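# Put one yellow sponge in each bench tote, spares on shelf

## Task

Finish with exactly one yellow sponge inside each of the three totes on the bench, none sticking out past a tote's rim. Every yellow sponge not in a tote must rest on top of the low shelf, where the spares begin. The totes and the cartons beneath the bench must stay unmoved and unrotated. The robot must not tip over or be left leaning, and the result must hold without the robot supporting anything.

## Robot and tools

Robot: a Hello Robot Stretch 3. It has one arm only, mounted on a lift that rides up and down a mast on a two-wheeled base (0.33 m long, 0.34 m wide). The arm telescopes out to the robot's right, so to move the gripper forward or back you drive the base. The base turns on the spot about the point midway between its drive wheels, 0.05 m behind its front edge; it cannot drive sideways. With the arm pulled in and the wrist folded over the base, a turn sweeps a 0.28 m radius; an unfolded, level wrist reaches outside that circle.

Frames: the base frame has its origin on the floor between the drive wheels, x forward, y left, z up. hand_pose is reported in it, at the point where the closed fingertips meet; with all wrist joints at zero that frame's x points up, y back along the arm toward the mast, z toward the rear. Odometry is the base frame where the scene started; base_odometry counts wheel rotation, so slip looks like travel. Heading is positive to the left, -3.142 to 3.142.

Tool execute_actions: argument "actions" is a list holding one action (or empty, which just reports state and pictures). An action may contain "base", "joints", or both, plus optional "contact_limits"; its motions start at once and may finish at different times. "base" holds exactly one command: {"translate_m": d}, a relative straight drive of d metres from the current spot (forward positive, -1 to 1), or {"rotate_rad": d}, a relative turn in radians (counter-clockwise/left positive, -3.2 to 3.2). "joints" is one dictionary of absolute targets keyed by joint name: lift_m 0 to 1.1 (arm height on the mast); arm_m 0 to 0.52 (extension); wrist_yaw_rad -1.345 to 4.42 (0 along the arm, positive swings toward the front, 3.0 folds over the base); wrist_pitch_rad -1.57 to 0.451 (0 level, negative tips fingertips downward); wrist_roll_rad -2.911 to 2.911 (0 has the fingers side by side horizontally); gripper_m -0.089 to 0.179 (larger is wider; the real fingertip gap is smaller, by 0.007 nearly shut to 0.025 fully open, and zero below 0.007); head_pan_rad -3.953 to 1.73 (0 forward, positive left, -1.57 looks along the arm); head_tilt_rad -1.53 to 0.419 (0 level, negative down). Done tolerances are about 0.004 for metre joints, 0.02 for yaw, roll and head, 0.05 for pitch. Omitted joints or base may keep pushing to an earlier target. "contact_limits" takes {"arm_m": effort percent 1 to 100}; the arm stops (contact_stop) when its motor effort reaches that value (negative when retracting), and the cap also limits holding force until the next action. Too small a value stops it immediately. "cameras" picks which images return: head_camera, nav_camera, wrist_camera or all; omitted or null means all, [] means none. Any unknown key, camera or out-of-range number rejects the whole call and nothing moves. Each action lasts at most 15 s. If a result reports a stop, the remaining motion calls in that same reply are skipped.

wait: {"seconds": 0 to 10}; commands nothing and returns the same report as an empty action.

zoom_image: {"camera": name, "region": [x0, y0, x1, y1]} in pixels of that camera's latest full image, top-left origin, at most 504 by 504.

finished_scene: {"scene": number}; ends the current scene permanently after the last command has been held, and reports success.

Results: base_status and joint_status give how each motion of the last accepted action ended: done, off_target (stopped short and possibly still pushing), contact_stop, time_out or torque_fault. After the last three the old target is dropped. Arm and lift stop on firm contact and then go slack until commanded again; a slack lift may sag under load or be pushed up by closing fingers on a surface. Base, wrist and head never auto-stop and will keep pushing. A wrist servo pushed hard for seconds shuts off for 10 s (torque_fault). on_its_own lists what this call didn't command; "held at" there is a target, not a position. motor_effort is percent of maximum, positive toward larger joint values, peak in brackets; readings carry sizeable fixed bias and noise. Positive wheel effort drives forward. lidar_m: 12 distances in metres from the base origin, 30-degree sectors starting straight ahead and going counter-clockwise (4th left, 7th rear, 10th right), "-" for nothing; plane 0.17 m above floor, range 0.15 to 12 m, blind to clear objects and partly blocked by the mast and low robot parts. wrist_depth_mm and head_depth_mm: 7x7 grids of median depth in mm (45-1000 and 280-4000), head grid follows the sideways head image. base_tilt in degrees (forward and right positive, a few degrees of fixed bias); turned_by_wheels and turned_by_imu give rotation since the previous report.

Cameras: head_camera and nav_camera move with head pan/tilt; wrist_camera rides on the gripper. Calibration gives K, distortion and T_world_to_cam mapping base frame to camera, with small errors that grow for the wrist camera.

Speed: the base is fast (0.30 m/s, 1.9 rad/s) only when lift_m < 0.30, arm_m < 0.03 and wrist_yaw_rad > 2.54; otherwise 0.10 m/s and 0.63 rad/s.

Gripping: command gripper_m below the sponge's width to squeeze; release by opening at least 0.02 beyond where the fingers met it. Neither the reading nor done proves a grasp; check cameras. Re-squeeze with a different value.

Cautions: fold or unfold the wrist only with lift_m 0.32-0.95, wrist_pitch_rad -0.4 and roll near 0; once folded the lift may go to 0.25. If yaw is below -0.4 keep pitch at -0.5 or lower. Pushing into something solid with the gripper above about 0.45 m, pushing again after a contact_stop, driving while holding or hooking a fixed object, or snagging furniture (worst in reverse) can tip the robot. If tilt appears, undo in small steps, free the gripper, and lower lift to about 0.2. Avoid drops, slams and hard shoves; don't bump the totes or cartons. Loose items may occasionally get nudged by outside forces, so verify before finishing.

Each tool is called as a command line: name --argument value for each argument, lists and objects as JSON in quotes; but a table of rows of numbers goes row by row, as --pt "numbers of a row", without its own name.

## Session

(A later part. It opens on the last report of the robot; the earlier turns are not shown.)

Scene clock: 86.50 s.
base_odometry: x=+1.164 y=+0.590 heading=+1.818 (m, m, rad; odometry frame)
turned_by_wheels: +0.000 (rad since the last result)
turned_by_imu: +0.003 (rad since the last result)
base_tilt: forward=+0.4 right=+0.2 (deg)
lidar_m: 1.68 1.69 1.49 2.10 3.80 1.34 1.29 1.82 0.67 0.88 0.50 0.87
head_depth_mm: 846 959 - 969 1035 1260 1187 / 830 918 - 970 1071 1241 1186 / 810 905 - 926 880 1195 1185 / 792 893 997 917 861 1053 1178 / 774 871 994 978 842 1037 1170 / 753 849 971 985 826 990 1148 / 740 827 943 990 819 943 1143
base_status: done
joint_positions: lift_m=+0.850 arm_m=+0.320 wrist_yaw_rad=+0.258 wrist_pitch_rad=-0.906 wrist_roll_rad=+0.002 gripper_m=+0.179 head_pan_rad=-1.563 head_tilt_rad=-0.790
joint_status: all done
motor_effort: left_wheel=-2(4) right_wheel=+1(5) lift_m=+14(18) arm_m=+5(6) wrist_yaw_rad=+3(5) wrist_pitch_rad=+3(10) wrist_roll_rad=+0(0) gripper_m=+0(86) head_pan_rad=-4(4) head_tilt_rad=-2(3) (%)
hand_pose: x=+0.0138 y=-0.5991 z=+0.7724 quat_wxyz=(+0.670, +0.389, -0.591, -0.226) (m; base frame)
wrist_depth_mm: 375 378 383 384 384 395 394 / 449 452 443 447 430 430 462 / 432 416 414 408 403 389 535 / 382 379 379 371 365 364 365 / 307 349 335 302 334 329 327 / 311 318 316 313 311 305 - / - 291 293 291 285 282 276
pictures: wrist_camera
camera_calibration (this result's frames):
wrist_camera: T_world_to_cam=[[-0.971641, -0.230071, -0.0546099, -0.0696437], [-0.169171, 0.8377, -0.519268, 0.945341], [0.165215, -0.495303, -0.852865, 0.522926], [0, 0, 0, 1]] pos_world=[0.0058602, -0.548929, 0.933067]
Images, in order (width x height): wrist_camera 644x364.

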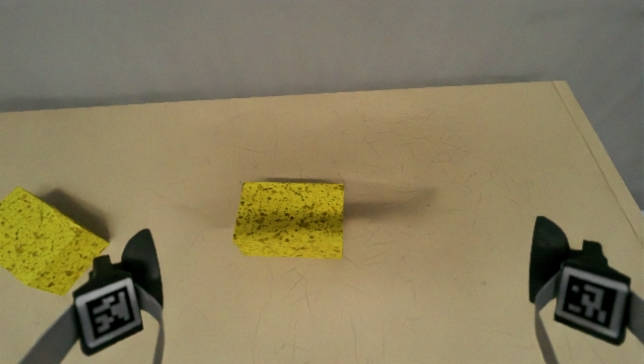

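execute_actions --actions '[{"base":{"translate_m":0.066},"joints":{"arm_m":0.388,"lift_m":0.77}}]' --cameras '["wrist_camera"]'

execute_actions --actions '[{"joints":{"lift_m":0.708}}]' --cameras '["wrist_camera"]'

execute_actions --actions '[{"joints":{"gripper_m":0.07}}]' --cameras '[]'

execute_actions --actions '[{"joints":{"lift_m":0.76}}]' --cameras '["wrist_camera"]'

Scene clock: 92.73 s.
base_odometry: x=+1.148 y=+0.654 heading=+1.817 (m, m, rad; odometry frame)
turned_by_wheels: +0.000 (rad since the last result)
turned_by_imu: +0.001 (rad since the last result)
base_tilt: forward=+0.4 right=+0.1 (deg)
lidar_m: 1.62 1.62 1.46 1.98 3.90 1.42 1.36 1.80 0.70 0.86 0.47 0.81
head_depth_mm: 830 948 1092 996 - 1264 1186 / 808 922 - 946 877 1215 1185 / 789 898 - 913 857 1049 1172 / 773 873 987 941 843 1028 1171 / 754 852 974 978 824 1014 1162 / 739 830 948 982 827 956 1140 / 723 810 919 981 830 960 1126
base_status: done
joint_positions: lift_m=+0.770 arm_m=+0.388 wrist_yaw_rad=+0.258 wrist_pitch_rad=-0.907 wrist_roll_rad=+0.002 gripper_m=+0.179 head_pan_rad=-1.563 head_tilt_rad=-0.790
joint_status: all done
motor_effort: left_wheel=-2(3) right_wheel=+1(6) lift_m=+14(12) arm_m=+5(4) wrist_yaw_rad=+3(3) wrist_pitch_rad=+3(3) wrist_roll_rad=+0(0) gripper_m=+0(1) head_pan_rad=-5(5) head_tilt_rad=-2(3) (%)
hand_pose: x=+0.0138 y=-0.6670 z=+0.6923 quat_wxyz=(+0.670, +0.389, -0.591, -0.226) (m; base frame)
wrist_depth_mm: 292 293 294 296 297 298 299 / 341 345 346 335 339 333 330 / 316 314 310 308 302 293 289 / 290 286 282 280 274 271 266 / 264 261 258 206 246 250 245 / 244 239 236 191 191 230 - / - 218 216 193 208 213 207
pictures: wrist_camera
camera_calibration (this result's frames):
wrist_camera: T_world_to_cam=[[-0.971648, -0.230043, -0.0545968, -0.0896554], [-0.16924, 0.837964, -0.51882, 0.960504], [0.165101, -0.494871, -0.853138, 0.421495], [0, 0, 0, 1]] pos_world=[0.00585269, -0.616906, 0.853027]
Images, in order (width x height): wrist_camera 644x364.

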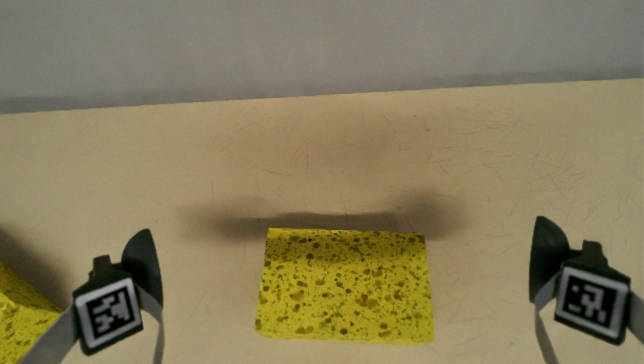

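Scene clock: 94.13 s.
base_odometry: x=+1.148 y=+0.654 heading=+1.817 (m, m, rad; odometry frame)
turned_by_wheels: +0.000 (rad since the last result)
turned_by_imu: +0.000 (rad since the last result)
base_tilt: forward=+0.2 right=+0.0 (deg)
lidar_m: 1.62 1.62 1.46 1.98 3.90 1.42 1.36 1.80 0.70 0.87 0.47 0.81
head_depth_mm: 830 949 1090 993 877 - - / 812 923 1046 - 878 1217 1188 / 793 899 1008 - 860 1049 1177 / 774 875 1006 978 845 1031 1171 / 759 854 974 982 825 1010 1154 / 738 831 948 983 825 949 1143 / 722 811 918 985 826 958 1133
base_status: not commanded
joint_positions: lift_m=+0.708 arm_m=+0.388 wrist_yaw_rad=+0.258 wrist_pitch_rad=-0.907 wrist_roll_rad=+0.002 gripper_m=+0.179 head_pan_rad=-1.563 head_tilt_rad=-0.790
joint_status: all done
motor_effort: left_wheel=-2(2) right_wheel=+1(1) lift_m=+14(15) arm_m=+5(5) wrist_yaw_rad=+4(2) wrist_pitch_rad=+3(3) wrist_roll_rad=+0(0) gripper_m=-1(1) head_pan_rad=-4(5) head_tilt_rad=-2(2) (%)
hand_pose: x=+0.0138 y=-0.6670 z=+0.6303 quat_wxyz=(+0.670, +0.389, -0.591, -0.226) (m; base frame)
wrist_depth_mm: 292 293 295 285 287 285 284 / 269 264 258 253 251 245 243 / 237 235 230 227 225 219 217 / 216 213 210 155 203 201 196 / 196 195 186 141 139 185 184 / 182 178 136 130 128 168 - / - 162 161 157 156 158 153
pictures: wrist_camera
camera_calibration (this result's frames):
wrist_camera: T_world_to_cam=[[-0.971648, -0.230042, -0.0545969, -0.0930407], [-0.16924, 0.837964, -0.51882, 0.928337], [0.165101, -0.494871, -0.853138, 0.368598], [0, 0, 0, 1]] pos_world=[0.00585268, -0.616907, 0.791025]
Images, in order (width x height): wrist_camera 644x364.

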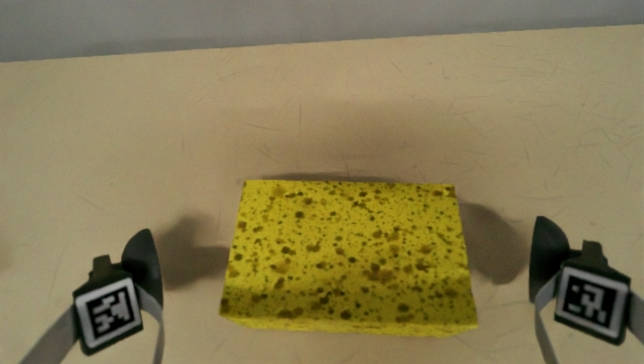

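Scene clock: 95.70 s.
base_odometry: x=+1.148 y=+0.654 heading=+1.817 (m, m, rad; odometry frame)
turned_by_wheels: +0.000 (rad since the last result)
turned_by_imu: +0.000 (rad since the last result)
base_tilt: forward=+0.2 right=+0.0 (deg)
lidar_m: 1.62 1.62 1.46 1.98 3.92 1.42 1.36 1.80 0.70 0.87 0.47 0.81
head_depth_mm: 829 949 1093 991 876 - - / 814 922 1042 - 879 1218 1190 / 789 896 1006 - 863 1048 1176 / 772 869 1008 976 840 1030 1172 / 758 854 978 980 825 1010 1155 / 740 830 950 983 824 956 1137 / 723 812 920 985 830 957 1128
base_status: not commanded
joint_positions: lift_m=+0.708 arm_m=+0.388 wrist_yaw_rad=+0.258 wrist_pitch_rad=-0.907 wrist_roll_rad=+0.002 gripper_m=+0.071 head_pan_rad=-1.563 head_tilt_rad=-0.790
joint_status: all done
motor_effort: left_wheel=-2(2) right_wheel=+1(1) lift_m=+14(15) arm_m=+4(4) wrist_yaw_rad=+1(2) wrist_pitch_rad=+3(3) wrist_roll_rad=+0(0) gripper_m=-14(91) head_pan_rad=-5(4) head_tilt_rad=-2(2) (%)
hand_pose: x=+0.0138 y=-0.6670 z=+0.6303 quat_wxyz=(+0.670, +0.389, -0.591, -0.226) (m; base frame)
wrist_depth_mm: 289 295 295 288 288 282 283 / 263 262 257 252 250 244 241 / 238 235 231 226 222 221 217 / 215 213 209 154 204 201 198 / 197 194 147 140 139 187 182 / 179 177 131 129 128 - 168 / 166 165 160 157 156 156 155
pictures: none
No camera images: the call's "cameras" was empty. Leave "cameras" out to get every camera's image.

Scene clock: 97.00 s.
base_odometry: x=+1.148 y=+0.654 heading=+1.817 (m, m, rad; odometry frame)
turned_by_wheels: +0.000 (rad since the last result)
turned_by_imu: +0.000 (rad since the last result)
base_tilt: forward=+0.4 right=+0.1 (deg)
lidar_m: 1.62 1.62 1.45 1.98 3.91 1.41 1.36 1.79 0.70 0.87 0.47 0.81
head_depth_mm: 830 948 1089 995 - - 1174 / 807 923 1018 944 879 1218 1183 / 789 896 982 927 860 1048 1178 / 774 873 993 917 842 1034 1168 / 759 850 975 978 822 1013 1159 / 739 832 947 983 825 950 1146 / 724 809 919 986 830 957 1131
base_status: not commanded
joint_positions: lift_m=+0.760 arm_m=+0.388 wrist_yaw_rad=+0.258 wrist_pitch_rad=-0.907 wrist_roll_rad=+0.002 gripper_m=+0.071 head_pan_rad=-1.563 head_tilt_rad=-0.790
joint_status: all done
motor_effort: left_wheel=-2(2) right_wheel=+1(1) lift_m=+24(27) arm_m=+5(5) wrist_yaw_rad=+2(3) wrist_pitch_rad=+3(4) wrist_roll_rad=+0(0) gripper_m=-14(14) head_pan_rad=-5(5) head_tilt_rad=-2(2) (%)
hand_pose: x=+0.0138 y=-0.6670 z=+0.6817 quat_wxyz=(+0.670, +0.389, -0.591, -0.226) (m; base frame)
wrist_depth_mm: 291 294 298 295 298 301 301 / 342 335 333 328 329 315 308 / 303 300 299 294 287 283 280 / 277 275 269 152 261 258 253 / 253 249 146 140 138 241 233 / 231 231 131 130 128 - 217 / 213 212 207 203 200 201 202
pictures: wrist_camera
camera_calibration (this result's frames):
wrist_camera: T_world_to_cam=[[-0.971653, -0.230023, -0.0545874, -0.0902327], [-0.16929, 0.838152, -0.5185, 0.954818], [0.165019, -0.494561, -0.853334, 0.412791], [0, 0, 0, 1]] pos_world=[0.00584736, -0.616888, 0.842396]
Images, in order (width x height): wrist_camera 644x364.

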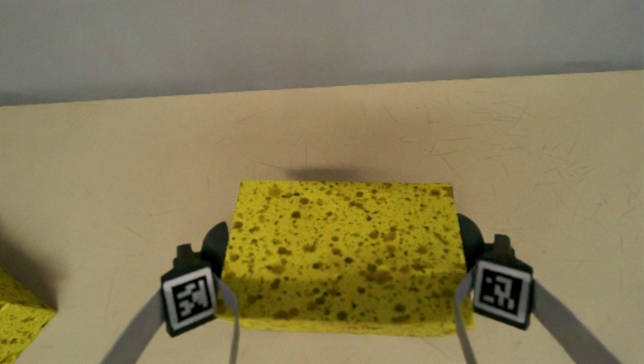

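execute_actions --actions '[{"base":{"rotate_rad":-0.838},"joints":{"arm_m":0.2,"lift_m":0.95,"wrist_yaw_rad":0}}]' --cameras '[]'

execute_actions --actions '[{"base":{"translate_m":-1.0},"joints":{"lift_m":1.1,"wrist_pitch_rad":-0.4,"head_tilt_rad":-0.5}}]' --cameras '[]'

execute_actions --actions '[{"base":{"translate_m":-0.429}}]' --cameras '[]'

execute_actions --actions '[{"base":{"rotate_rad":-0.455},"joints":{"arm_m":0.36}}]' --cameras '["head_camera","wrist_camera"]'

Scene clock: 107.57 s.
base_odometry: x=+1.148 y=+0.654 heading=+0.980 (m, m, rad; odometry frame)
turned_by_wheels: -0.838 (rad since the last result)
turned_by_imu: -0.851 (rad since the last result)
base_tilt: forward=+0.3 right=+0.0 (deg)
lidar_m: 0.88 0.81 1.62 1.58 1.47 3.61 1.86 1.36 1.92 1.33 0.70 0.47
head_depth_mm: 1890 - - 1804 1548 1347 1183 / 1975 - - 1765 1559 1348 1189 / 1971 2138 - 1150 1565 1347 1195 / 1605 1838 2055 1739 1566 1350 1193 / 1365 1529 1718 1802 1572 1308 1195 / 1205 1316 1451 1500 1096 1232 1176 / 1056 1144 1251 987 867 1015 1120
base_status: done
joint_positions: lift_m=+0.950 arm_m=+0.200 wrist_yaw_rad=+0.002 wrist_pitch_rad=-0.908 wrist_roll_rad=+0.002 gripper_m=+0.071 head_pan_rad=-1.563 head_tilt_rad=-0.790
joint_status: all done
motor_effort: left_wheel=+2(7) right_wheel=-2(5) lift_m=+24(23) arm_m=-4(12) wrist_yaw_rad=-3(8) wrist_pitch_rad=+4(4) wrist_roll_rad=+0(0) gripper_m=-13(15) head_pan_rad=-5(5) head_tilt_rad=-2(2) (%)
hand_pose: x=-0.0213 y=-0.4840 z=+0.8716 quat_wxyz=(+0.635, +0.311, -0.636, -0.310) (m; base frame)
wrist_depth_mm: 589 737 - - - - - / 599 782 - - - - - / 558 841 - - - - - / 508 489 - 153 - - - / 458 459 146 141 138 - - / 426 437 131 131 127 - 947 / 393 637 855 886 901 879 880
pictures: none
No camera images: the call's "cameras" was empty. Leave "cameras" out to get every camera's image.

Scene clock: 118.53 s.
base_odometry: x=+0.591 y=-0.176 heading=+0.980 (m, m, rad; odometry frame)
turned_by_wheels: +0.000 (rad since the last result)
turned_by_imu: -0.001 (rad since the last result)
base_tilt: forward=+0.5 right=+0.0 (deg)
lidar_m: 1.46 2.18 1.47 1.49 1.92 2.70 1.18 0.82 0.77 0.79 1.87 1.38
head_depth_mm: - - 1091 863 1651 1303 1110 / - - - 908 2019 1306 1159 / 1543 - - 927 1043 1184 1259 / 1661 1794 1881 2153 2088 1656 1377 / 1737 1890 2074 2276 2103 1667 1370 / 1848 1989 2200 2453 2095 1663 1373 / 1942 2127 2339 2487 2104 1667 1386
base_status: done
joint_positions: lift_m=+1.100 arm_m=+0.200 wrist_yaw_rad=+0.002 wrist_pitch_rad=-0.424 wrist_roll_rad=+0.002 gripper_m=+0.071 head_pan_rad=-1.563 head_tilt_rad=-0.507
joint_status: all done
motor_effort: left_wheel=+2(3) right_wheel=-2(6) lift_m=+24(25) arm_m=-3(3) wrist_yaw_rad=-3(4) wrist_pitch_rad=+11(12) wrist_roll_rad=+0(0) gripper_m=-14(13) head_pan_rad=-5(5) head_tilt_rad=+3(20) (%)
hand_pose: x=-0.0211 y=-0.5689 z=+1.1111 quat_wxyz=(+0.691, +0.149, -0.692, -0.148) (m; base frame)
wrist_depth_mm: - - - - - - 924 / - - - - - - 942 / - - - - 793 733 716 / - - - 154 568 562 544 / - - 147 141 139 466 446 / - - 131 130 128 - 385 / - - - - 697 981 936
pictures: none
No camera images: the call's "cameras" was empty. Leave "cameras" out to get every camera's image.

Scene clock: 123.77 s.
base_odometry: x=+0.352 y=-0.533 heading=+0.980 (m, m, rad; odometry frame)
turned_by_wheels: +0.000 (rad since the last result)
turned_by_imu: +0.000 (rad since the last result)
base_tilt: forward=+0.3 right=+0.2 (deg)
lidar_m: 1.89 2.40 1.64 1.67 2.16 2.33 0.90 0.62 0.59 0.60 0.77 2.04
head_depth_mm: - - 1083 631 675 1309 1110 / - - - 822 733 1317 1087 / 1370 - - 786 1484 1395 1087 / 1465 1592 1356 793 1600 1313 1145 / 1539 1679 1268 832 2084 1322 1141 / 1624 1784 1900 876 2104 1278 1207 / 1720 1888 2071 927 1053 1579 1375
base_status: done
joint_positions: lift_m=+1.100 arm_m=+0.200 wrist_yaw_rad=+0.002 wrist_pitch_rad=-0.424 wrist_roll_rad=+0.002 gripper_m=+0.071 head_pan_rad=-1.563 head_tilt_rad=-0.507
joint_status: not commanded
motor_effort: left_wheel=+2(1) right_wheel=-2(5) lift_m=+24(24) arm_m=-4(3) wrist_yaw_rad=-4(4) wrist_pitch_rad=+11(11) wrist_roll_rad=+0(0) gripper_m=-13(13) head_pan_rad=-5(5) head_tilt_rad=+3(3) (%)
hand_pose: x=-0.0211 y=-0.5689 z=+1.1111 quat_wxyz=(+0.691, +0.149, -0.692, -0.148) (m; base frame)
wrist_depth_mm: - - - - - 878 809 / - - - - - 944 789 / - - - 786 747 659 490 / - - 595 154 590 510 343 / - 493 146 141 139 321 345 / - - 132 130 128 - 357 / - - - 325 307 294 202
pictures: none
No camera images: the call's "cameras" was empty. Leave "cameras" out to get every camera's image.

Scene clock: 126.20 s.
base_odometry: x=+0.352 y=-0.533 heading=+0.525 (m, m, rad; odometry frame)
turned_by_wheels: -0.455 (rad since the last result)
turned_by_imu: -0.462 (rad since the last result)
base_tilt: forward=+0.3 right=+0.2 (deg)
lidar_m: 1.76 1.89 2.36 1.64 1.70 2.72 2.33 0.83 0.61 0.59 0.61 0.83
head_depth_mm: 1242 1381 1251 716 707 1353 1085 / - - 831 649 709 1304 1090 / 1257 - 783 651 715 1351 1117 / 1290 1393 782 653 717 1354 1118 / 1294 1400 1023 655 721 1320 1092 / 1294 1406 1268 835 724 1394 1095 / 1305 1409 1275 836 729 1318 1152
base_status: done
joint_positions: lift_m=+1.100 arm_m=+0.360 wrist_yaw_rad=+0.001 wrist_pitch_rad=-0.424 wrist_roll_rad=+0.002 gripper_m=+0.071 head_pan_rad=-1.563 head_tilt_rad=-0.507
joint_status: all done
motor_effort: left_wheel=+1(6) right_wheel=-2(6) lift_m=+24(24) arm_m=+5(10) wrist_yaw_rad=-2(4) wrist_pitch_rad=+11(11) wrist_roll_rad=+0(0) gripper_m=-13(13) head_pan_rad=-5(4) head_tilt_rad=+3(3) (%)
hand_pose: x=-0.0212 y=-0.7283 z=+1.1111 quat_wxyz=(+0.691, +0.149, -0.692, -0.149) (m; base frame)
wrist_depth_mm: 839 809 814 814 784 811 795 / 838 889 872 864 852 867 855 / 969 829 719 611 603 745 717 / 623 622 417 154 401 563 547 / 494 493 146 141 138 454 439 / 397 405 132 130 128 - 368 / 345 264 285 287 285 251 316
pictures: head_camera (sideways: a quarter turn clockwise sets it upright), wrist_camera
camera_calibration (this result's frames):
head_camera: T_world_to_cam=[[-0.00885115, 0.479025, -0.877756, 1.16258], [0.999682, 0.0249816, 0.00355278, -0.00243941], [0.0236296, -0.877446, -0.479094, 0.577942], [0, 0, 0, 1]] pos_world=[-0.000927712, -0.0497335, 1.29736]
wrist_camera: T_world_to_cam=[[-0.998192, -0.00481843, -0.059913, 0.0544424], [0.048892, 0.514711, -0.855969, 1.36698], [0.0349623, -0.85735, -0.513545, 0.11009], [0, 0, 0, 1]] pos_world=[-0.0163392, -0.60895, 1.22989]
Images, in order (width x height): head_camera 896x504, wrist_camera 644x364.

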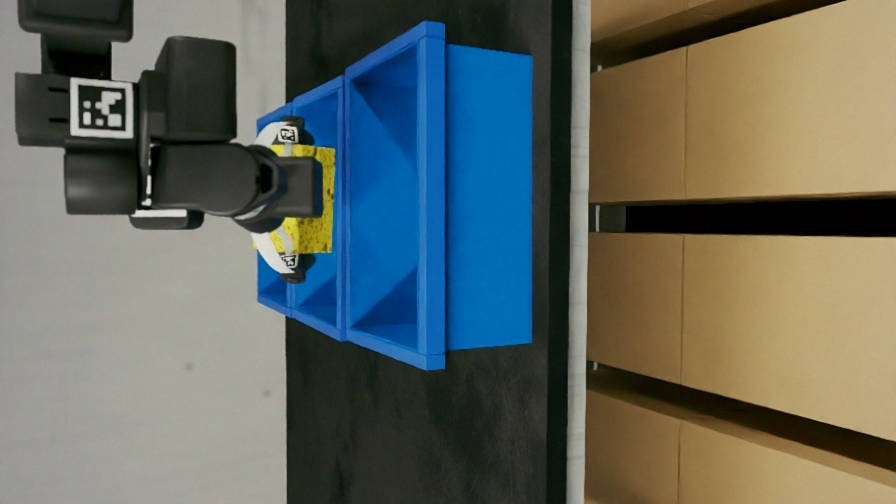

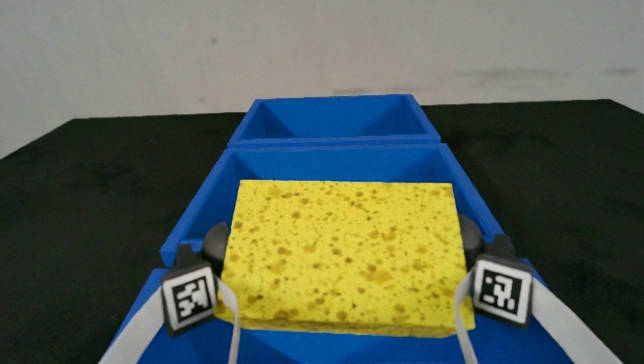

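Centred.

execute_actions --actions '[{"joints":{"arm_m":0.40}}]' --cameras '[]'

execute_actions --actions '[{"joints":{"wrist_pitch_rad":-0.9}}]' --cameras '[]'

execute_actions --actions '[{"joints":{"arm_m":0.43}}]' --cameras '["wrist_camera"]'

execute_actions --actions '[{"joints":{"lift_m":1.02}}]' --cameras '[]'

execute_actions --actions '[{"joints":{"gripper_m":0.14}}]' --cameras '[]'

execute_actions --actions '[{"joints":{"lift_m":1.1,"arm_m":0.40}}]' --cameras '["wrist_camera"]'

execute_actions --actions '[{"joints":{"wrist_pitch_rad":-0.4}}]' --cameras '[]'

Scene clock: 132.03 s.
base_odometry: x=+0.352 y=-0.533 heading=+0.525 (m, m, rad; odometry frame)
turned_by_wheels: +0.000 (rad since the last result)
turned_by_imu: +0.000 (rad since the last result)
base_tilt: forward=+0.4 right=+0.2 (deg)
lidar_m: 1.77 1.88 2.35 1.64 1.70 2.72 2.33 0.83 0.61 0.58 0.60 0.83
head_depth_mm: - 1384 1246 719 706 1352 1089 / - 1417 901 650 711 1317 1089 / 1253 - 773 652 714 1357 1118 / 1291 1391 786 653 716 1355 1120 / 1290 1400 1025 655 718 1313 1088 / 1304 1402 1273 835 724 1397 1087 / 1296 1409 1283 835 726 1319 1149
base_status: not commanded
joint_positions: lift_m=+1.100 arm_m=+0.400 wrist_yaw_rad=+0.001 wrist_pitch_rad=-0.424 wrist_roll_rad=+0.002 gripper_m=+0.071 head_pan_rad=-1.563 head_tilt_rad=-0.507
joint_status: all done
motor_effort: left_wheel=+1(2) right_wheel=-2(2) lift_m=+24(24) arm_m=+5(4) wrist_yaw_rad=-1(2) wrist_pitch_rad=+11(11) wrist_roll_rad=+0(0) gripper_m=-13(13) head_pan_rad=-3(4) head_tilt_rad=+3(3) (%)
hand_pose: x=-0.0212 y=-0.7683 z=+1.1111 quat_wxyz=(+0.691, +0.149, -0.692, -0.149) (m; base frame)
wrist_depth_mm: 777 798 769 770 754 770 761 / 841 837 845 843 836 846 829 / 920 841 723 605 583 729 710 / 626 614 401 154 388 558 550 / 497 483 145 141 139 448 442 / 405 391 131 129 128 - 366 / 345 234 219 217 218 218 318
pictures: none
No camera images: the call's "cameras" was empty. Leave "cameras" out to get every camera's image.

Scene clock: 133.13 s.
base_odometry: x=+0.352 y=-0.533 heading=+0.525 (m, m, rad; odometry frame)
turned_by_wheels: +0.000 (rad since the last result)
turned_by_imu: +0.000 (rad since the last result)
base_tilt: forward=+0.4 right=+0.1 (deg)
lidar_m: 1.76 1.89 2.35 1.64 1.70 2.72 2.32 0.83 0.61 0.58 0.61 0.83
head_depth_mm: - 1377 1240 718 707 1347 1084 / - 1419 951 646 708 1313 1089 / 1257 - 774 650 712 1351 1117 / 1290 1396 967 651 714 1354 1114 / 1293 1398 1025 655 718 1318 1094 / 1290 1409 1269 832 723 1400 1089 / 1303 1411 1277 836 726 1318 1151
base_status: not commanded
joint_positions: lift_m=+1.100 arm_m=+0.400 wrist_yaw_rad=+0.001 wrist_pitch_rad=-0.906 wrist_roll_rad=+0.002 gripper_m=+0.071 head_pan_rad=-1.563 head_tilt_rad=-0.507
joint_status: all done
motor_effort: left_wheel=+2(2) right_wheel=-2(2) lift_m=+24(24) arm_m=+4(5) wrist_yaw_rad=-2(2) wrist_pitch_rad=+3(10) wrist_roll_rad=+0(0) gripper_m=-15(14) head_pan_rad=-4(4) head_tilt_rad=+3(3) (%)
hand_pose: x=-0.0214 y=-0.6838 z=+1.0218 quat_wxyz=(+0.635, +0.310, -0.636, -0.310) (m; base frame)
wrist_depth_mm: 463 288 381 375 379 236 401 / 395 222 220 215 203 204 356 / 359 210 224 226 227 221 191 / 306 222 270 154 264 252 172 / 165 218 147 140 139 235 165 / 159 202 132 130 128 - 166 / 157 202 236 232 227 226 155
pictures: none
No camera images: the call's "cameras" was empty. Leave "cameras" out to get every camera's image.

Scene clock: 134.33 s.
base_odometry: x=+0.352 y=-0.533 heading=+0.525 (m, m, rad; odometry frame)
turned_by_wheels: +0.000 (rad since the last result)
turned_by_imu: +0.000 (rad since the last result)
base_tilt: forward=+0.3 right=+0.2 (deg)
lidar_m: 1.76 1.89 2.36 1.65 1.70 2.72 2.33 0.83 0.61 0.58 0.61 0.82
head_depth_mm: - 1386 1243 716 705 1350 1086 / - 1418 960 650 710 1311 1088 / 1263 - 718 651 714 1356 1121 / 1291 1402 967 652 719 1352 1115 / 1299 1402 1021 655 719 1309 1095 / 1298 1406 1272 836 724 1398 1091 / 1296 1411 1273 835 728 1325 1153
base_status: not commanded
joint_positions: lift_m=+1.100 arm_m=+0.430 wrist_yaw_rad=+0.001 wrist_pitch_rad=-0.907 wrist_roll_rad=+0.002 gripper_m=+0.071 head_pan_rad=-1.563 head_tilt_rad=-0.507
joint_status: all done
motor_effort: left_wheel=+2(2) right_wheel=-2(2) lift_m=+24(24) arm_m=+5(12) wrist_yaw_rad=-2(3) wrist_pitch_rad=+3(3) wrist_roll_rad=+0(0) gripper_m=-13(12) head_pan_rad=-5(4) head_tilt_rad=+3(4) (%)
hand_pose: x=-0.0214 y=-0.7136 z=+1.0217 quat_wxyz=(+0.635, +0.310, -0.636, -0.310) (m; base frame)
wrist_depth_mm: 450 288 352 359 351 260 401 / 399 221 316 208 204 199 358 / 356 194 192 189 189 187 191 / 310 207 216 153 208 222 171 / 164 221 147 141 139 236 165 / 158 204 131 130 128 - 164 / 158 203 236 233 226 224 154
pictures: wrist_camera
camera_calibration (this result's frames):
wrist_camera: T_world_to_cam=[[-0.998225, 0.0237895, -0.0546048, 0.0639702], [0.0487268, 0.853403, -0.51897, 1.18029], [0.0342539, -0.520709, -0.853047, 0.663944], [0, 0, 0, 1]] pos_world=[-0.016398, -0.663067, 1.18241]
Images, in order (width x height): wrist_camera 644x364.

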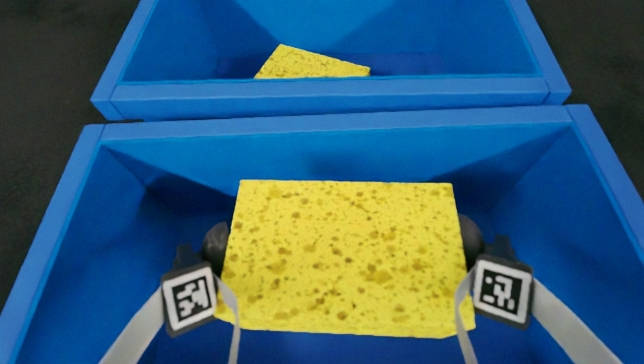

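Scene clock: 135.90 s.
base_odometry: x=+0.352 y=-0.533 heading=+0.525 (m, m, rad; odometry frame)
turned_by_wheels: +0.000 (rad since the last result)
turned_by_imu: +0.000 (rad since the last result)
base_tilt: forward=+0.3 right=+0.0 (deg)
lidar_m: 1.77 1.88 2.35 1.64 1.70 2.72 2.33 0.83 0.61 0.58 0.60 0.83
head_depth_mm: 1275 1341 1158 718 709 1346 1083 / 1280 1357 782 647 709 1310 1083 / 1283 1364 - 643 713 1352 1116 / 1286 1394 966 652 716 1361 1118 / 1291 1401 1024 654 721 1316 1094 / 1301 1402 1272 835 723 1403 1088 / 1299 1410 1273 834 725 1326 1148
base_status: not commanded
joint_positions: lift_m=+1.020 arm_m=+0.430 wrist_yaw_rad=+0.001 wrist_pitch_rad=-0.907 wrist_roll_rad=+0.002 gripper_m=+0.071 head_pan_rad=-1.563 head_tilt_rad=-0.507
joint_status: all done
motor_effort: left_wheel=+1(1) right_wheel=-2(2) lift_m=+14(23) arm_m=+5(5) wrist_yaw_rad=-2(1) wrist_pitch_rad=+3(3) wrist_roll_rad=+0(0) gripper_m=-13(13) head_pan_rad=-5(5) head_tilt_rad=+3(3) (%)
hand_pose: x=-0.0214 y=-0.7135 z=+0.9423 quat_wxyz=(+0.635, +0.310, -0.636, -0.310) (m; base frame)
wrist_depth_mm: 123 124 125 125 126 127 127 / 145 146 147 148 149 150 146 / 160 177 179 181 182 183 162 / 161 208 208 154 207 205 164 / 160 196 146 141 139 191 165 / 159 183 132 130 128 - 165 / 158 168 164 161 160 161 154
pictures: none
No camera images: the call's "cameras" was empty. Leave "cameras" out to get every camera's image.

Scene clock: 137.10 s.
base_odometry: x=+0.352 y=-0.533 heading=+0.525 (m, m, rad; odometry frame)
turned_by_wheels: +0.000 (rad since the last result)
turned_by_imu: +0.000 (rad since the last result)
base_tilt: forward=+0.3 right=+0.1 (deg)
lidar_m: 1.76 1.89 2.35 1.65 1.70 2.72 2.33 0.83 0.61 0.59 0.60 0.83
head_depth_mm: 1277 1351 1156 719 707 1352 1085 / 1279 1352 784 651 710 1314 1087 / 1286 1358 - 642 713 1354 1118 / 1287 1393 973 653 716 1355 1119 / 1293 1400 1023 656 721 1312 1094 / 1294 1404 1269 832 720 1400 1094 / 1299 1408 1282 835 725 1320 1152
base_status: not commanded
joint_positions: lift_m=+1.020 arm_m=+0.430 wrist_yaw_rad=+0.001 wrist_pitch_rad=-0.907 wrist_roll_rad=+0.002 gripper_m=+0.140 head_pan_rad=-1.563 head_tilt_rad=-0.507
joint_status: all done
motor_effort: left_wheel=+2(2) right_wheel=-2(2) lift_m=+14(14) arm_m=+5(5) wrist_yaw_rad=-2(2) wrist_pitch_rad=+3(4) wrist_roll_rad=+0(0) gripper_m=+0(85) head_pan_rad=-4(4) head_tilt_rad=+3(3) (%)
hand_pose: x=-0.0214 y=-0.7135 z=+0.9423 quat_wxyz=(+0.635, +0.310, -0.636, -0.310) (m; base frame)
wrist_depth_mm: 124 124 125 126 126 127 127 / 145 146 147 148 148 150 147 / 161 177 179 181 182 182 161 / 160 208 212 207 207 204 164 / 160 197 153 146 144 192 165 / 159 183 137 135 134 176 157 / 154 166 166 160 136 161 155
pictures: none
No camera images: the call's "cameras" was empty. Leave "cameras" out to get every camera's image.

Scene clock: 138.67 s.
base_odometry: x=+0.352 y=-0.533 heading=+0.525 (m, m, rad; odometry frame)
turned_by_wheels: +0.000 (rad since the last result)
turned_by_imu: +0.000 (rad since the last result)
base_tilt: forward=+0.3 right=+0.0 (deg)
lidar_m: 1.77 1.89 2.36 1.64 1.69 2.72 2.33 0.83 0.61 0.58 0.61 0.83
head_depth_mm: - 1378 1241 718 706 1355 1087 / - 1423 948 648 711 1312 1086 / 1263 - 780 650 714 1364 1120 / 1293 1401 969 651 716 1354 1117 / 1287 1396 1024 654 719 1317 1088 / 1292 1407 1270 833 725 1402 1094 / 1308 1407 1285 835 726 1323 1151
base_status: not commanded
joint_positions: lift_m=+1.100 arm_m=+0.400 wrist_yaw_rad=+0.001 wrist_pitch_rad=-0.907 wrist_roll_rad=+0.002 gripper_m=+0.140 head_pan_rad=-1.563 head_tilt_rad=-0.507
joint_status: all done
motor_effort: left_wheel=+2(2) right_wheel=-2(2) lift_m=+24(26) arm_m=-4(9) wrist_yaw_rad=-2(2) wrist_pitch_rad=+3(3) wrist_roll_rad=+0(0) gripper_m=+2(1) head_pan_rad=-5(6) head_tilt_rad=+3(3) (%)
hand_pose: x=-0.0214 y=-0.6841 z=+1.0217 quat_wxyz=(+0.635, +0.310, -0.636, -0.310) (m; base frame)
wrist_depth_mm: 463 292 381 375 378 236 405 / 397 222 219 215 202 203 355 / 358 208 226 227 227 221 192 / 306 221 286 290 286 250 173 / 164 219 281 230 264 254 165 / 159 191 254 218 243 250 158 / 154 229 240 237 235 230 176
pictures: wrist_camera
camera_calibration (this result's frames):
wrist_camera: T_world_to_cam=[[-0.998225, 0.0238174, -0.0545922, 0.0632708], [0.048727, 0.853662, -0.518544, 1.15483], [0.0342529, -0.520283, -0.853307, 0.679805], [0, 0, 0, 1]] pos_world=[-0.0163981, -0.63365, 1.18237]
Images, in order (width x height): wrist_camera 644x364.

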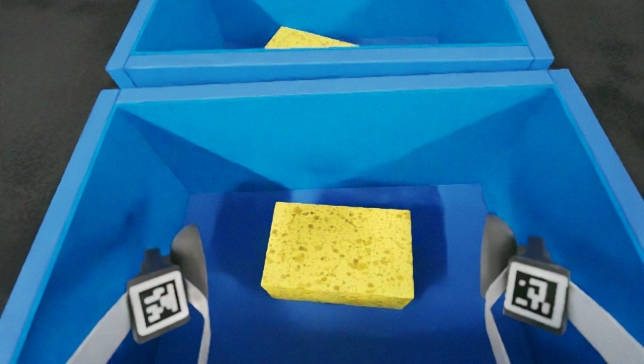

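Scene clock: 139.77 s.
base_odometry: x=+0.352 y=-0.533 heading=+0.525 (m, m, rad; odometry frame)
turned_by_wheels: +0.000 (rad since the last result)
turned_by_imu: +0.000 (rad since the last result)
base_tilt: forward=+0.4 right=+0.2 (deg)
lidar_m: 1.77 1.89 2.35 1.64 1.70 2.72 2.33 0.83 0.61 0.58 0.60 0.83
head_depth_mm: - 1379 1240 720 707 1345 1084 / - 1418 859 650 709 1314 1090 / 1259 - 804 649 712 1359 1118 / 1283 1398 889 653 718 1355 1118 / 1294 1402 1024 655 718 1319 1093 / 1298 1402 1273 835 723 1399 1095 / 1301 1405 1276 837 726 1318 1148
base_status: not commanded
joint_positions: lift_m=+1.100 arm_m=+0.400 wrist_yaw_rad=+0.001 wrist_pitch_rad=-0.424 wrist_roll_rad=+0.002 gripper_m=+0.140 head_pan_rad=-1.563 head_tilt_rad=-0.507
joint_status: all done
motor_effort: left_wheel=+2(1) right_wheel=-2(2) lift_m=+24(24) arm_m=-4(4) wrist_yaw_rad=-2(3) wrist_pitch_rad=+11(10) wrist_roll_rad=+0(0) gripper_m=+0(1) head_pan_rad=-5(5) head_tilt_rad=+4(3) (%)
hand_pose: x=-0.0212 y=-0.7689 z=+1.1111 quat_wxyz=(+0.691, +0.149, -0.692, -0.149) (m; base frame)
wrist_depth_mm: 800 794 769 789 789 772 774 / 842 864 853 857 814 835 836 / 888 843 714 592 585 734 726 / 635 613 423 410 393 552 563 / 495 489 414 434 421 440 442 / 411 409 254 249 240 234 377 / 345 219 222 220 220 217 201
pictures: none
No camera images: the call's "cameras" was empty. Leave "cameras" out to get every camera's image.

execute_actions --actions '[{"base":{"rotate_rad":0.585},"joints":{"arm_m":0.1}}]' --cameras '[]'

execute_actions --actions '[{"base":{"translate_m":0.632}}]' --cameras '[]'

execute_actions --actions '[{"base":{"translate_m":1.0},"joints":{"lift_m":0.85,"wrist_pitch_rad":-0.9,"gripper_m":0.179,"wrist_yaw_rad":-0.26,"head_tilt_rad":-0.8}}]' --cameras '[]'

execute_actions --actions '[{"base":{"rotate_rad":0.708},"joints":{"arm_m":0.23}}]' --cameras '["wrist_camera"]'

Scene clock: 150.23 s.
base_odometry: x=+0.352 y=-0.533 heading=+1.110 (m, m, rad; odometry frame)
turned_by_wheels: +0.585 (rad since the last result)
turned_by_imu: +0.596 (rad since the last result)
base_tilt: forward=+0.4 right=-0.1 (deg)
lidar_m: 1.89 2.32 1.65 1.73 2.68 2.33 0.78 0.60 0.58 0.62 0.88 1.77
head_depth_mm: - - - 751 695 1305 1089 / 1379 - - - 1512 1387 1089 / 1486 - - - 1584 1307 1164 / 1599 1738 1263 828 2089 1310 1138 / 1706 1861 1982 919 2083 1277 1236 / 1828 1999 2200 977 1107 1566 1384 / 1990 2200 2448 2645 2110 1674 1386
base_status: done
joint_positions: lift_m=+1.100 arm_m=+0.100 wrist_yaw_rad=+0.001 wrist_pitch_rad=-0.422 wrist_roll_rad=+0.002 gripper_m=+0.140 head_pan_rad=-1.563 head_tilt_rad=-0.507
joint_status: all done
motor_effort: left_wheel=-2(7) right_wheel=+1(6) lift_m=+24(24) arm_m=-3(9) wrist_yaw_rad=-2(2) wrist_pitch_rad=+11(11) wrist_roll_rad=+0(0) gripper_m=+0(0) head_pan_rad=-4(4) head_tilt_rad=+3(3) (%)
hand_pose: x=-0.0212 y=-0.4691 z=+1.1113 quat_wxyz=(+0.691, +0.149, -0.692, -0.148) (m; base frame)
wrist_depth_mm: - - - - - - 848 / - - - - - - 866 / - - - 798 766 715 525 / - - 618 595 577 570 391 / - - 761 490 460 467 301 / - - - - 410 385 288 / - - - - - 937 312
pictures: none
No camera images: the call's "cameras" was empty. Leave "cameras" out to get every camera's image.

Scene clock: 157.70 s.
base_odometry: x=+0.633 y=+0.033 heading=+1.110 (m, m, rad; odometry frame)
turned_by_wheels: +0.000 (rad since the last result)
turned_by_imu: +0.003 (rad since the last result)
base_tilt: forward=+0.6 right=+0.1 (deg)
lidar_m: 1.54 1.93 1.33 1.37 1.94 2.82 1.25 0.96 0.93 1.96 1.26 1.26
head_depth_mm: - - - 2096 2065 1649 1322 / 1710 - - - 2095 1649 1373 / 1832 - - - 2042 1660 1381 / 1990 2156 2337 2558 2080 1655 1380 / 2077 2269 2429 2570 2103 1655 1377 / 1922 2043 2203 2357 2107 1673 1381 / 1756 1850 1966 2090 2102 1666 1382
base_status: done
joint_positions: lift_m=+1.100 arm_m=+0.100 wrist_yaw_rad=+0.001 wrist_pitch_rad=-0.422 wrist_roll_rad=+0.002 gripper_m=+0.140 head_pan_rad=-1.563 head_tilt_rad=-0.507
joint_status: not commanded
motor_effort: left_wheel=-3(4) right_wheel=+2(6) lift_m=+24(24) arm_m=-3(4) wrist_yaw_rad=-2(2) wrist_pitch_rad=+11(11) wrist_roll_rad=+0(0) gripper_m=+1(0) head_pan_rad=-5(5) head_tilt_rad=+3(3) (%)
hand_pose: x=-0.0212 y=-0.4691 z=+1.1113 quat_wxyz=(+0.691, +0.149, -0.692, -0.148) (m; base frame)
wrist_depth_mm: - - - - - - - / - - - - - - - / - - - - - - 706 / - - - - - - 583 / - - - - - - - / - - - - - - - / - - - - - 951 962
pictures: none
No camera images: the call's "cameras" was empty. Leave "cameras" out to get every camera's image.

Scene clock: 169.13 s.
base_odometry: x=+1.078 y=+0.929 heading=+1.110 (m, m, rad; odometry frame)
turned_by_wheels: +0.000 (rad since the last result)
turned_by_imu: +0.004 (rad since the last result)
base_tilt: forward=+0.4 right=+0.1 (deg)
lidar_m: 0.54 1.20 1.34 1.41 1.40 3.74 1.99 1.64 2.41 0.89 0.43 0.79
head_depth_mm: 1932 2357 2270 1949 - 1273 1180 / 1586 1876 2154 1950 - - 1192 / 1333 1556 1800 1127 - 1285 1183 / 1187 1333 1423 1003 1174 1298 1190 / 1052 1164 1201 979 886 1057 1159 / 941 1040 1127 985 826 959 1063 / 857 929 1021 987 830 730 891
base_status: done
joint_positions: lift_m=+0.850 arm_m=+0.100 wrist_yaw_rad=-0.257 wrist_pitch_rad=-0.906 wrist_roll_rad=+0.002 gripper_m=+0.179 head_pan_rad=-1.563 head_tilt_rad=-0.790
joint_status: all done
motor_effort: left_wheel=-2(4) right_wheel=+1(6) lift_m=+14(19) arm_m=-3(3) wrist_yaw_rad=-4(8) wrist_pitch_rad=+3(9) wrist_roll_rad=+0(0) gripper_m=-1(86) head_pan_rad=-5(5) head_tilt_rad=-2(17) (%)
hand_pose: x=-0.0569 y=-0.3797 z=+0.7724 quat_wxyz=(+0.590, +0.225, -0.670, -0.389) (m; base frame)
wrist_depth_mm: 541 531 521 - - - - / 476 472 479 - - - - / 430 421 745 - - - - / 384 381 679 - - - - / 356 364 639 988 994 941 951 / 328 577 795 890 865 865 - / - 534 782 847 815 827 790
pictures: none
No camera images: the call's "cameras" was empty. Leave "cameras" out to get every camera's image.

Scene clock: 171.33 s.
base_odometry: x=+1.078 y=+0.929 heading=+1.817 (m, m, rad; odometry frame)
turned_by_wheels: +0.708 (rad since the last result)
turned_by_imu: +0.720 (rad since the last result)
base_tilt: forward=+0.3 right=+0.1 (deg)
lidar_m: 1.35 1.34 1.34 1.46 3.99 1.73 1.64 0.89 0.91 0.43 0.79 0.54
head_depth_mm: 753 861 948 - 799 1022 1171 / 735 836 - - 820 986 1154 / 718 814 906 - 804 905 1136 / 701 793 913 986 819 935 1119 / 685 773 883 965 826 755 1095 / 669 753 857 954 797 743 1065 / 656 737 834 933 829 731 909
base_status: done
joint_positions: lift_m=+0.850 arm_m=+0.230 wrist_yaw_rad=-0.258 wrist_pitch_rad=-0.906 wrist_roll_rad=+0.002 gripper_m=+0.179 head_pan_rad=-1.563 head_tilt_rad=-0.790
joint_status: all done
motor_effort: left_wheel=-2(7) right_wheel=+1(5) lift_m=+14(15) arm_m=+5(3) wrist_yaw_rad=-4(4) wrist_pitch_rad=+3(3) wrist_roll_rad=+0(0) gripper_m=+0(2) head_pan_rad=-5(5) head_tilt_rad=-2(3) (%)
hand_pose: x=-0.0570 y=-0.5090 z=+0.7724 quat_wxyz=(+0.590, +0.225, -0.671, -0.389) (m; base frame)
wrist_depth_mm: 293 326 385 437 498 491 488 / 325 363 428 453 446 444 430 / 358 412 415 411 401 399 391 / 386 382 375 371 366 357 355 / 351 348 331 296 333 330 338 / 327 319 317 309 307 306 - / - 290 293 290 286 828 822
pictures: wrist_camera
camera_calibration (this result's frames):
wrist_camera: T_world_to_cam=[[-0.958821, 0.278711, -0.0546139, 0.141953], [0.265682, 0.812243, -0.519302, 0.86975], [-0.100375, -0.512428, -0.852844, 0.555385], [0, 0, 0, 1]] pos_world=[-0.0392229, -0.461417, 0.933072]
Images, in order (width x height): wrist_camera 644x364.

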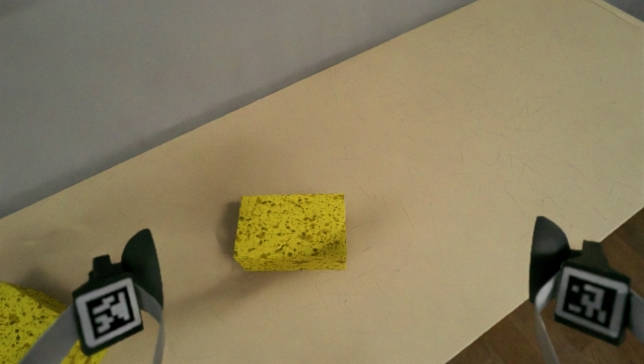

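execute_actions --actions '[{"base":{"translate_m":0.026},"joints":{"arm_m":0.308,"lift_m":0.77}}]' --cameras '["wrist_camera"]'

execute_actions --actions '[{"joints":{"lift_m":0.708}}]' --cameras '["wrist_camera"]'

execute_actions --actions '[{"joints":{"gripper_m":0.07}}]' --cameras '[]'

execute_actions --actions '[{"joints":{"lift_m":0.76}}]' --cameras '["wrist_camera"]'

execute_actions --actions '[{"base":{"translate_m":-1.0},"joints":{"lift_m":1.1,"arm_m":0,"wrist_yaw_rad":0,"wrist_pitch_rad":-0.4}}]' --cameras '[]'

execute_actions --actions '[{"base":{"translate_m":-0.33}}]' --cameras '[]'

Scene clock: 178.27 s.
base_odometry: x=+1.072 y=+0.954 heading=+1.817 (m, m, rad; odometry frame)
turned_by_wheels: +0.000 (rad since the last result)
turned_by_imu: +0.000 (rad since the last result)
base_tilt: forward=+0.3 right=+0.1 (deg)
lidar_m: 1.32 1.32 1.33 1.41 4.00 1.76 1.67 0.91 0.44 0.44 0.76 0.52
head_depth_mm: 745 852 981 - - 983 1156 / 729 827 928 - 813 949 1150 / 709 805 905 - 804 933 1128 / 694 784 902 977 820 936 1112 / 678 763 877 955 808 757 1081 / 662 746 851 947 808 743 918 / 649 729 827 935 830 729 908
base_status: done
joint_positions: lift_m=+0.770 arm_m=+0.308 wrist_yaw_rad=-0.258 wrist_pitch_rad=-0.907 wrist_roll_rad=+0.002 gripper_m=+0.179 head_pan_rad=-1.563 head_tilt_rad=-0.790
joint_status: all done
motor_effort: left_wheel=-3(4) right_wheel=+1(7) lift_m=+14(13) arm_m=+5(3) wrist_yaw_rad=-3(4) wrist_pitch_rad=+3(3) wrist_roll_rad=+0(0) gripper_m=+1(1) head_pan_rad=-4(4) head_tilt_rad=-2(2) (%)
hand_pose: x=-0.0570 y=-0.5870 z=+0.6924 quat_wxyz=(+0.590, +0.225, -0.671, -0.389) (m; base frame)
wrist_depth_mm: 226 252 288 344 378 373 363 / 250 282 332 346 335 332 325 / 280 312 311 308 305 297 293 / 304 285 282 279 273 270 268 / 266 266 258 208 247 249 248 / 243 240 236 192 192 228 - / - 220 219 196 210 214 208
pictures: wrist_camera
camera_calibration (this result's frames):
wrist_camera: T_world_to_cam=[[-0.95881, 0.278749, -0.0546047, 0.159332], [0.265747, 0.81242, -0.518991, 0.891359], [-0.100306, -0.512125, -0.853034, 0.447505], [0, 0, 0, 1]] pos_world=[-0.0392194, -0.539394, 0.853044]
Images, in order (width x height): wrist_camera 644x364.

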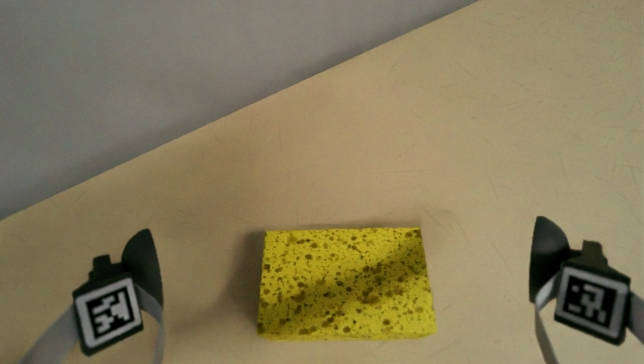

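Scene clock: 179.67 s.
base_odometry: x=+1.072 y=+0.954 heading=+1.817 (m, m, rad; odometry frame)
turned_by_wheels: +0.000 (rad since the last result)
turned_by_imu: +0.000 (rad since the last result)
base_tilt: forward=+0.3 right=+0.1 (deg)
lidar_m: 1.32 1.32 1.33 1.41 3.99 1.76 1.67 0.91 0.44 0.44 0.76 0.52
head_depth_mm: 744 851 992 980 844 - - / 729 828 957 - 793 951 1152 / 710 804 929 - 802 934 1132 / 696 784 901 977 820 938 1117 / 679 766 875 954 808 755 1082 / 663 746 848 944 809 742 922 / 648 726 828 936 827 731 907
base_status: not commanded
joint_positions: lift_m=+0.708 arm_m=+0.308 wrist_yaw_rad=-0.258 wrist_pitch_rad=-0.907 wrist_roll_rad=+0.002 gripper_m=+0.179 head_pan_rad=-1.563 head_tilt_rad=-0.790
joint_status: all done
motor_effort: left_wheel=-3(3) right_wheel=+1(1) lift_m=+14(16) arm_m=+5(5) wrist_yaw_rad=-4(3) wrist_pitch_rad=+3(3) wrist_roll_rad=+0(0) gripper_m=+0(1) head_pan_rad=-4(4) head_tilt_rad=-2(2) (%)
hand_pose: x=-0.0570 y=-0.5870 z=+0.6304 quat_wxyz=(+0.590, +0.225, -0.671, -0.389) (m; base frame)
wrist_depth_mm: 225 251 289 287 279 273 273 / 250 270 258 251 249 247 241 / 239 236 231 227 226 222 217 / 214 213 211 154 153 200 199 / 197 195 185 142 140 184 184 / 180 177 136 131 129 167 - / - 162 160 157 156 158 154
pictures: wrist_camera
camera_calibration (this result's frames):
wrist_camera: T_world_to_cam=[[-0.95881, 0.278749, -0.0546046, 0.155947], [0.265747, 0.812421, -0.518991, 0.859184], [-0.100306, -0.512125, -0.853034, 0.394614], [0, 0, 0, 1]] pos_world=[-0.0392194, -0.539397, 0.791043]
Images, in order (width x height): wrist_camera 644x364.

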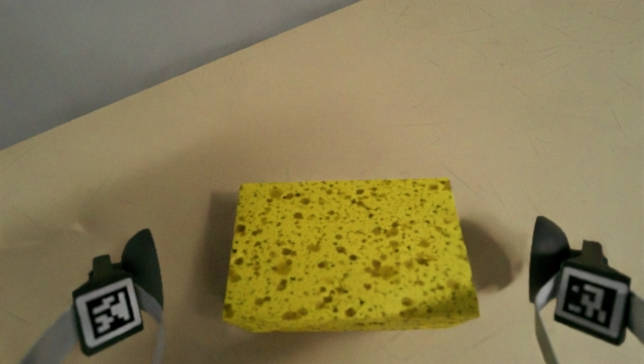

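Scene clock: 181.23 s.
base_odometry: x=+1.072 y=+0.954 heading=+1.817 (m, m, rad; odometry frame)
turned_by_wheels: +0.000 (rad since the last result)
turned_by_imu: +0.000 (rad since the last result)
base_tilt: forward=+0.5 right=+0.0 (deg)
lidar_m: 1.32 1.32 1.33 1.41 3.99 1.76 1.66 0.91 0.44 0.44 0.76 0.52
head_depth_mm: 744 850 988 981 843 - - / 729 829 961 - 801 951 1148 / 710 805 930 - 801 932 1128 / 693 785 902 977 821 932 1116 / 680 766 877 956 808 757 1080 / 664 745 851 950 809 744 923 / 649 728 827 935 830 730 906
base_status: not commanded
joint_positions: lift_m=+0.708 arm_m=+0.308 wrist_yaw_rad=-0.258 wrist_pitch_rad=-0.907 wrist_roll_rad=+0.002 gripper_m=+0.071 head_pan_rad=-1.563 head_tilt_rad=-0.790
joint_status: all done
motor_effort: left_wheel=-2(3) right_wheel=+2(2) lift_m=+14(15) arm_m=+5(5) wrist_yaw_rad=-4(4) wrist_pitch_rad=+3(3) wrist_roll_rad=+0(0) gripper_m=-14(89) head_pan_rad=-4(4) head_tilt_rad=-2(2) (%)
hand_pose: x=-0.0570 y=-0.5870 z=+0.6304 quat_wxyz=(+0.590, +0.225, -0.671, -0.389) (m; base frame)
wrist_depth_mm: 225 252 288 286 280 276 271 / 249 270 258 252 249 245 244 / 238 236 231 227 226 220 217 / 214 212 209 153 152 203 199 / 197 194 145 141 139 187 181 / 180 180 132 130 128 - 168 / 166 165 161 157 156 158 156
pictures: none
No camera images: the call's "cameras" was empty. Leave "cameras" out to get every camera's image.

Scene clock: 182.53 s.
base_odometry: x=+1.072 y=+0.954 heading=+1.817 (m, m, rad; odometry frame)
turned_by_wheels: +0.000 (rad since the last result)
turned_by_imu: +0.000 (rad since the last result)
base_tilt: forward=+0.4 right=+0.2 (deg)
lidar_m: 1.32 1.32 1.33 1.41 3.99 1.76 1.67 0.91 0.44 0.44 0.76 0.52
head_depth_mm: 747 849 983 1022 - 973 1148 / 726 828 929 - 803 951 1147 / 711 807 914 - 803 933 1130 / 693 784 902 977 823 935 1116 / 678 766 877 960 807 755 1079 / 666 746 852 946 808 740 925 / 649 730 827 932 829 729 908
base_status: not commanded
joint_positions: lift_m=+0.760 arm_m=+0.308 wrist_yaw_rad=-0.258 wrist_pitch_rad=-0.907 wrist_roll_rad=+0.002 gripper_m=+0.071 head_pan_rad=-1.563 head_tilt_rad=-0.790
joint_status: all done
motor_effort: left_wheel=-3(2) right_wheel=+2(1) lift_m=+24(25) arm_m=+5(5) wrist_yaw_rad=-3(4) wrist_pitch_rad=+3(3) wrist_roll_rad=+0(0) gripper_m=-12(14) head_pan_rad=-4(4) head_tilt_rad=-2(2) (%)
hand_pose: x=-0.0570 y=-0.5869 z=+0.6817 quat_wxyz=(+0.590, +0.225, -0.670, -0.390) (m; base frame)
wrist_depth_mm: 224 249 292 347 362 356 350 / 250 280 322 326 324 317 308 / 281 310 296 291 290 284 278 / 290 272 271 154 153 257 255 / 251 250 145 141 139 241 236 / 232 228 131 130 128 - 216 / 213 210 208 203 200 201 201
pictures: wrist_camera
camera_calibration (this result's frames):
wrist_camera: T_world_to_cam=[[-0.958804, 0.278772, -0.0545937, 0.158755], [0.265805, 0.81264, -0.518617, 0.885628], [-0.100211, -0.511763, -0.853262, 0.438833], [0, 0, 0, 1]] pos_world=[-0.0392132, -0.539375, 0.842408]
Images, in order (width x height): wrist_camera 644x364.

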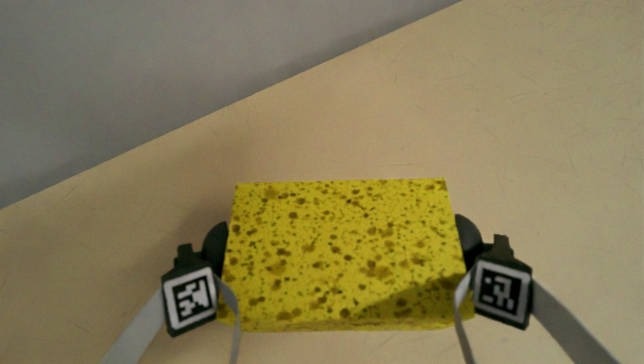

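Scene clock: 193.60 s.
base_odometry: x=+1.316 y=-0.016 heading=+1.817 (m, m, rad; odometry frame)
turned_by_wheels: +0.000 (rad since the last result)
turned_by_imu: -0.002 (rad since the last result)
base_tilt: forward=+0.3 right=+0.0 (deg)
lidar_m: 1.48 1.89 1.93 3.45 1.14 0.68 0.84 1.47 1.24 1.06 0.68 0.98
head_depth_mm: - - - - 1487 1345 1183 / - - - - 1490 1352 1179 / - 336 - - 1570 1348 1195 / 934 337 1290 1458 1571 1352 1190 / 927 1037 1219 1413 1555 1364 1197 / 912 1023 1167 1363 1512 1314 1190 / 895 1001 1129 1074 1081 1283 1199
base_status: done
joint_positions: lift_m=+1.100 arm_m=+0.003 wrist_yaw_rad=-0.002 wrist_pitch_rad=-0.423 wrist_roll_rad=+0.002 gripper_m=+0.071 head_pan_rad=-1.563 head_tilt_rad=-0.790
joint_status: all done
joint sent to its limit — the command would take arm_m past its lower limit, so that joint was sent only as far as its limit.
motor_effort: left_wheel=-2(7) right_wheel=+2(0) lift_m=+24(27) arm_m=-4(6) wrist_yaw_rad=+2(5) wrist_pitch_rad=+11(12) wrist_roll_rad=+0(0) gripper_m=-13(12) head_pan_rad=-4(4) head_tilt_rad=-2(2) (%)
hand_pose: x=-0.0220 y=-0.3714 z=+1.1111 quat_wxyz=(+0.691, +0.148, -0.692, -0.150) (m; base frame)
wrist_depth_mm: 630 673 711 764 823 896 934 / 678 716 773 840 888 961 - / 715 764 838 862 972 - - / 802 850 932 154 152 - - / 872 922 145 141 139 - - / 784 803 131 131 129 - - / 689 672 - - - - -
pictures: none
No camera images: the call's "cameras" was empty. Leave "cameras" out to get every camera's image.

Scene clock: 197.87 s.
base_odometry: x=+1.396 y=-0.336 heading=+1.817 (m, m, rad; odometry frame)
turned_by_wheels: +0.000 (rad since the last result)
turned_by_imu: -0.001 (rad since the last result)
base_tilt: forward=+0.4 right=+0.1 (deg)
lidar_m: 1.81 2.14 2.28 3.38 0.48 0.38 0.66 1.15 1.32 1.15 0.93 0.88
head_depth_mm: - - - - 1483 1340 1188 / - - - - 1491 1348 1184 / - 335 - - 1562 1355 1185 / 1033 337 1406 1590 1573 1353 1192 / 1012 1106 1329 1532 1580 1354 1193 / 992 1088 1275 1481 1570 1365 1195 / 970 1063 1233 1434 1575 1364 1199
base_status: done
joint_positions: lift_m=+1.100 arm_m=+0.003 wrist_yaw_rad=-0.002 wrist_pitch_rad=-0.423 wrist_roll_rad=+0.002 gripper_m=+0.071 head_pan_rad=-1.563 head_tilt_rad=-0.790
joint_status: not commanded
motor_effort: left_wheel=-2(7) right_wheel=+1(0) lift_m=+24(24) arm_m=-4(4) wrist_yaw_rad=+4(2) wrist_pitch_rad=+11(11) wrist_roll_rad=+0(0) gripper_m=-13(14) head_pan_rad=-4(5) head_tilt_rad=-2(2) (%)
hand_pose: x=-0.0220 y=-0.3714 z=+1.1111 quat_wxyz=(+0.691, +0.148, -0.692, -0.150) (m; base frame)
wrist_depth_mm: 686 764 786 829 912 - 916 / 758 774 859 897 981 - 997 / 806 819 897 997 - - - / 860 922 - 154 153 - - / 902 - 146 141 138 - - / 835 - 132 130 128 - - / 747 - - - - - -
pictures: none
No camera images: the call's "cameras" was empty. Leave "cameras" out to get every camera's image.


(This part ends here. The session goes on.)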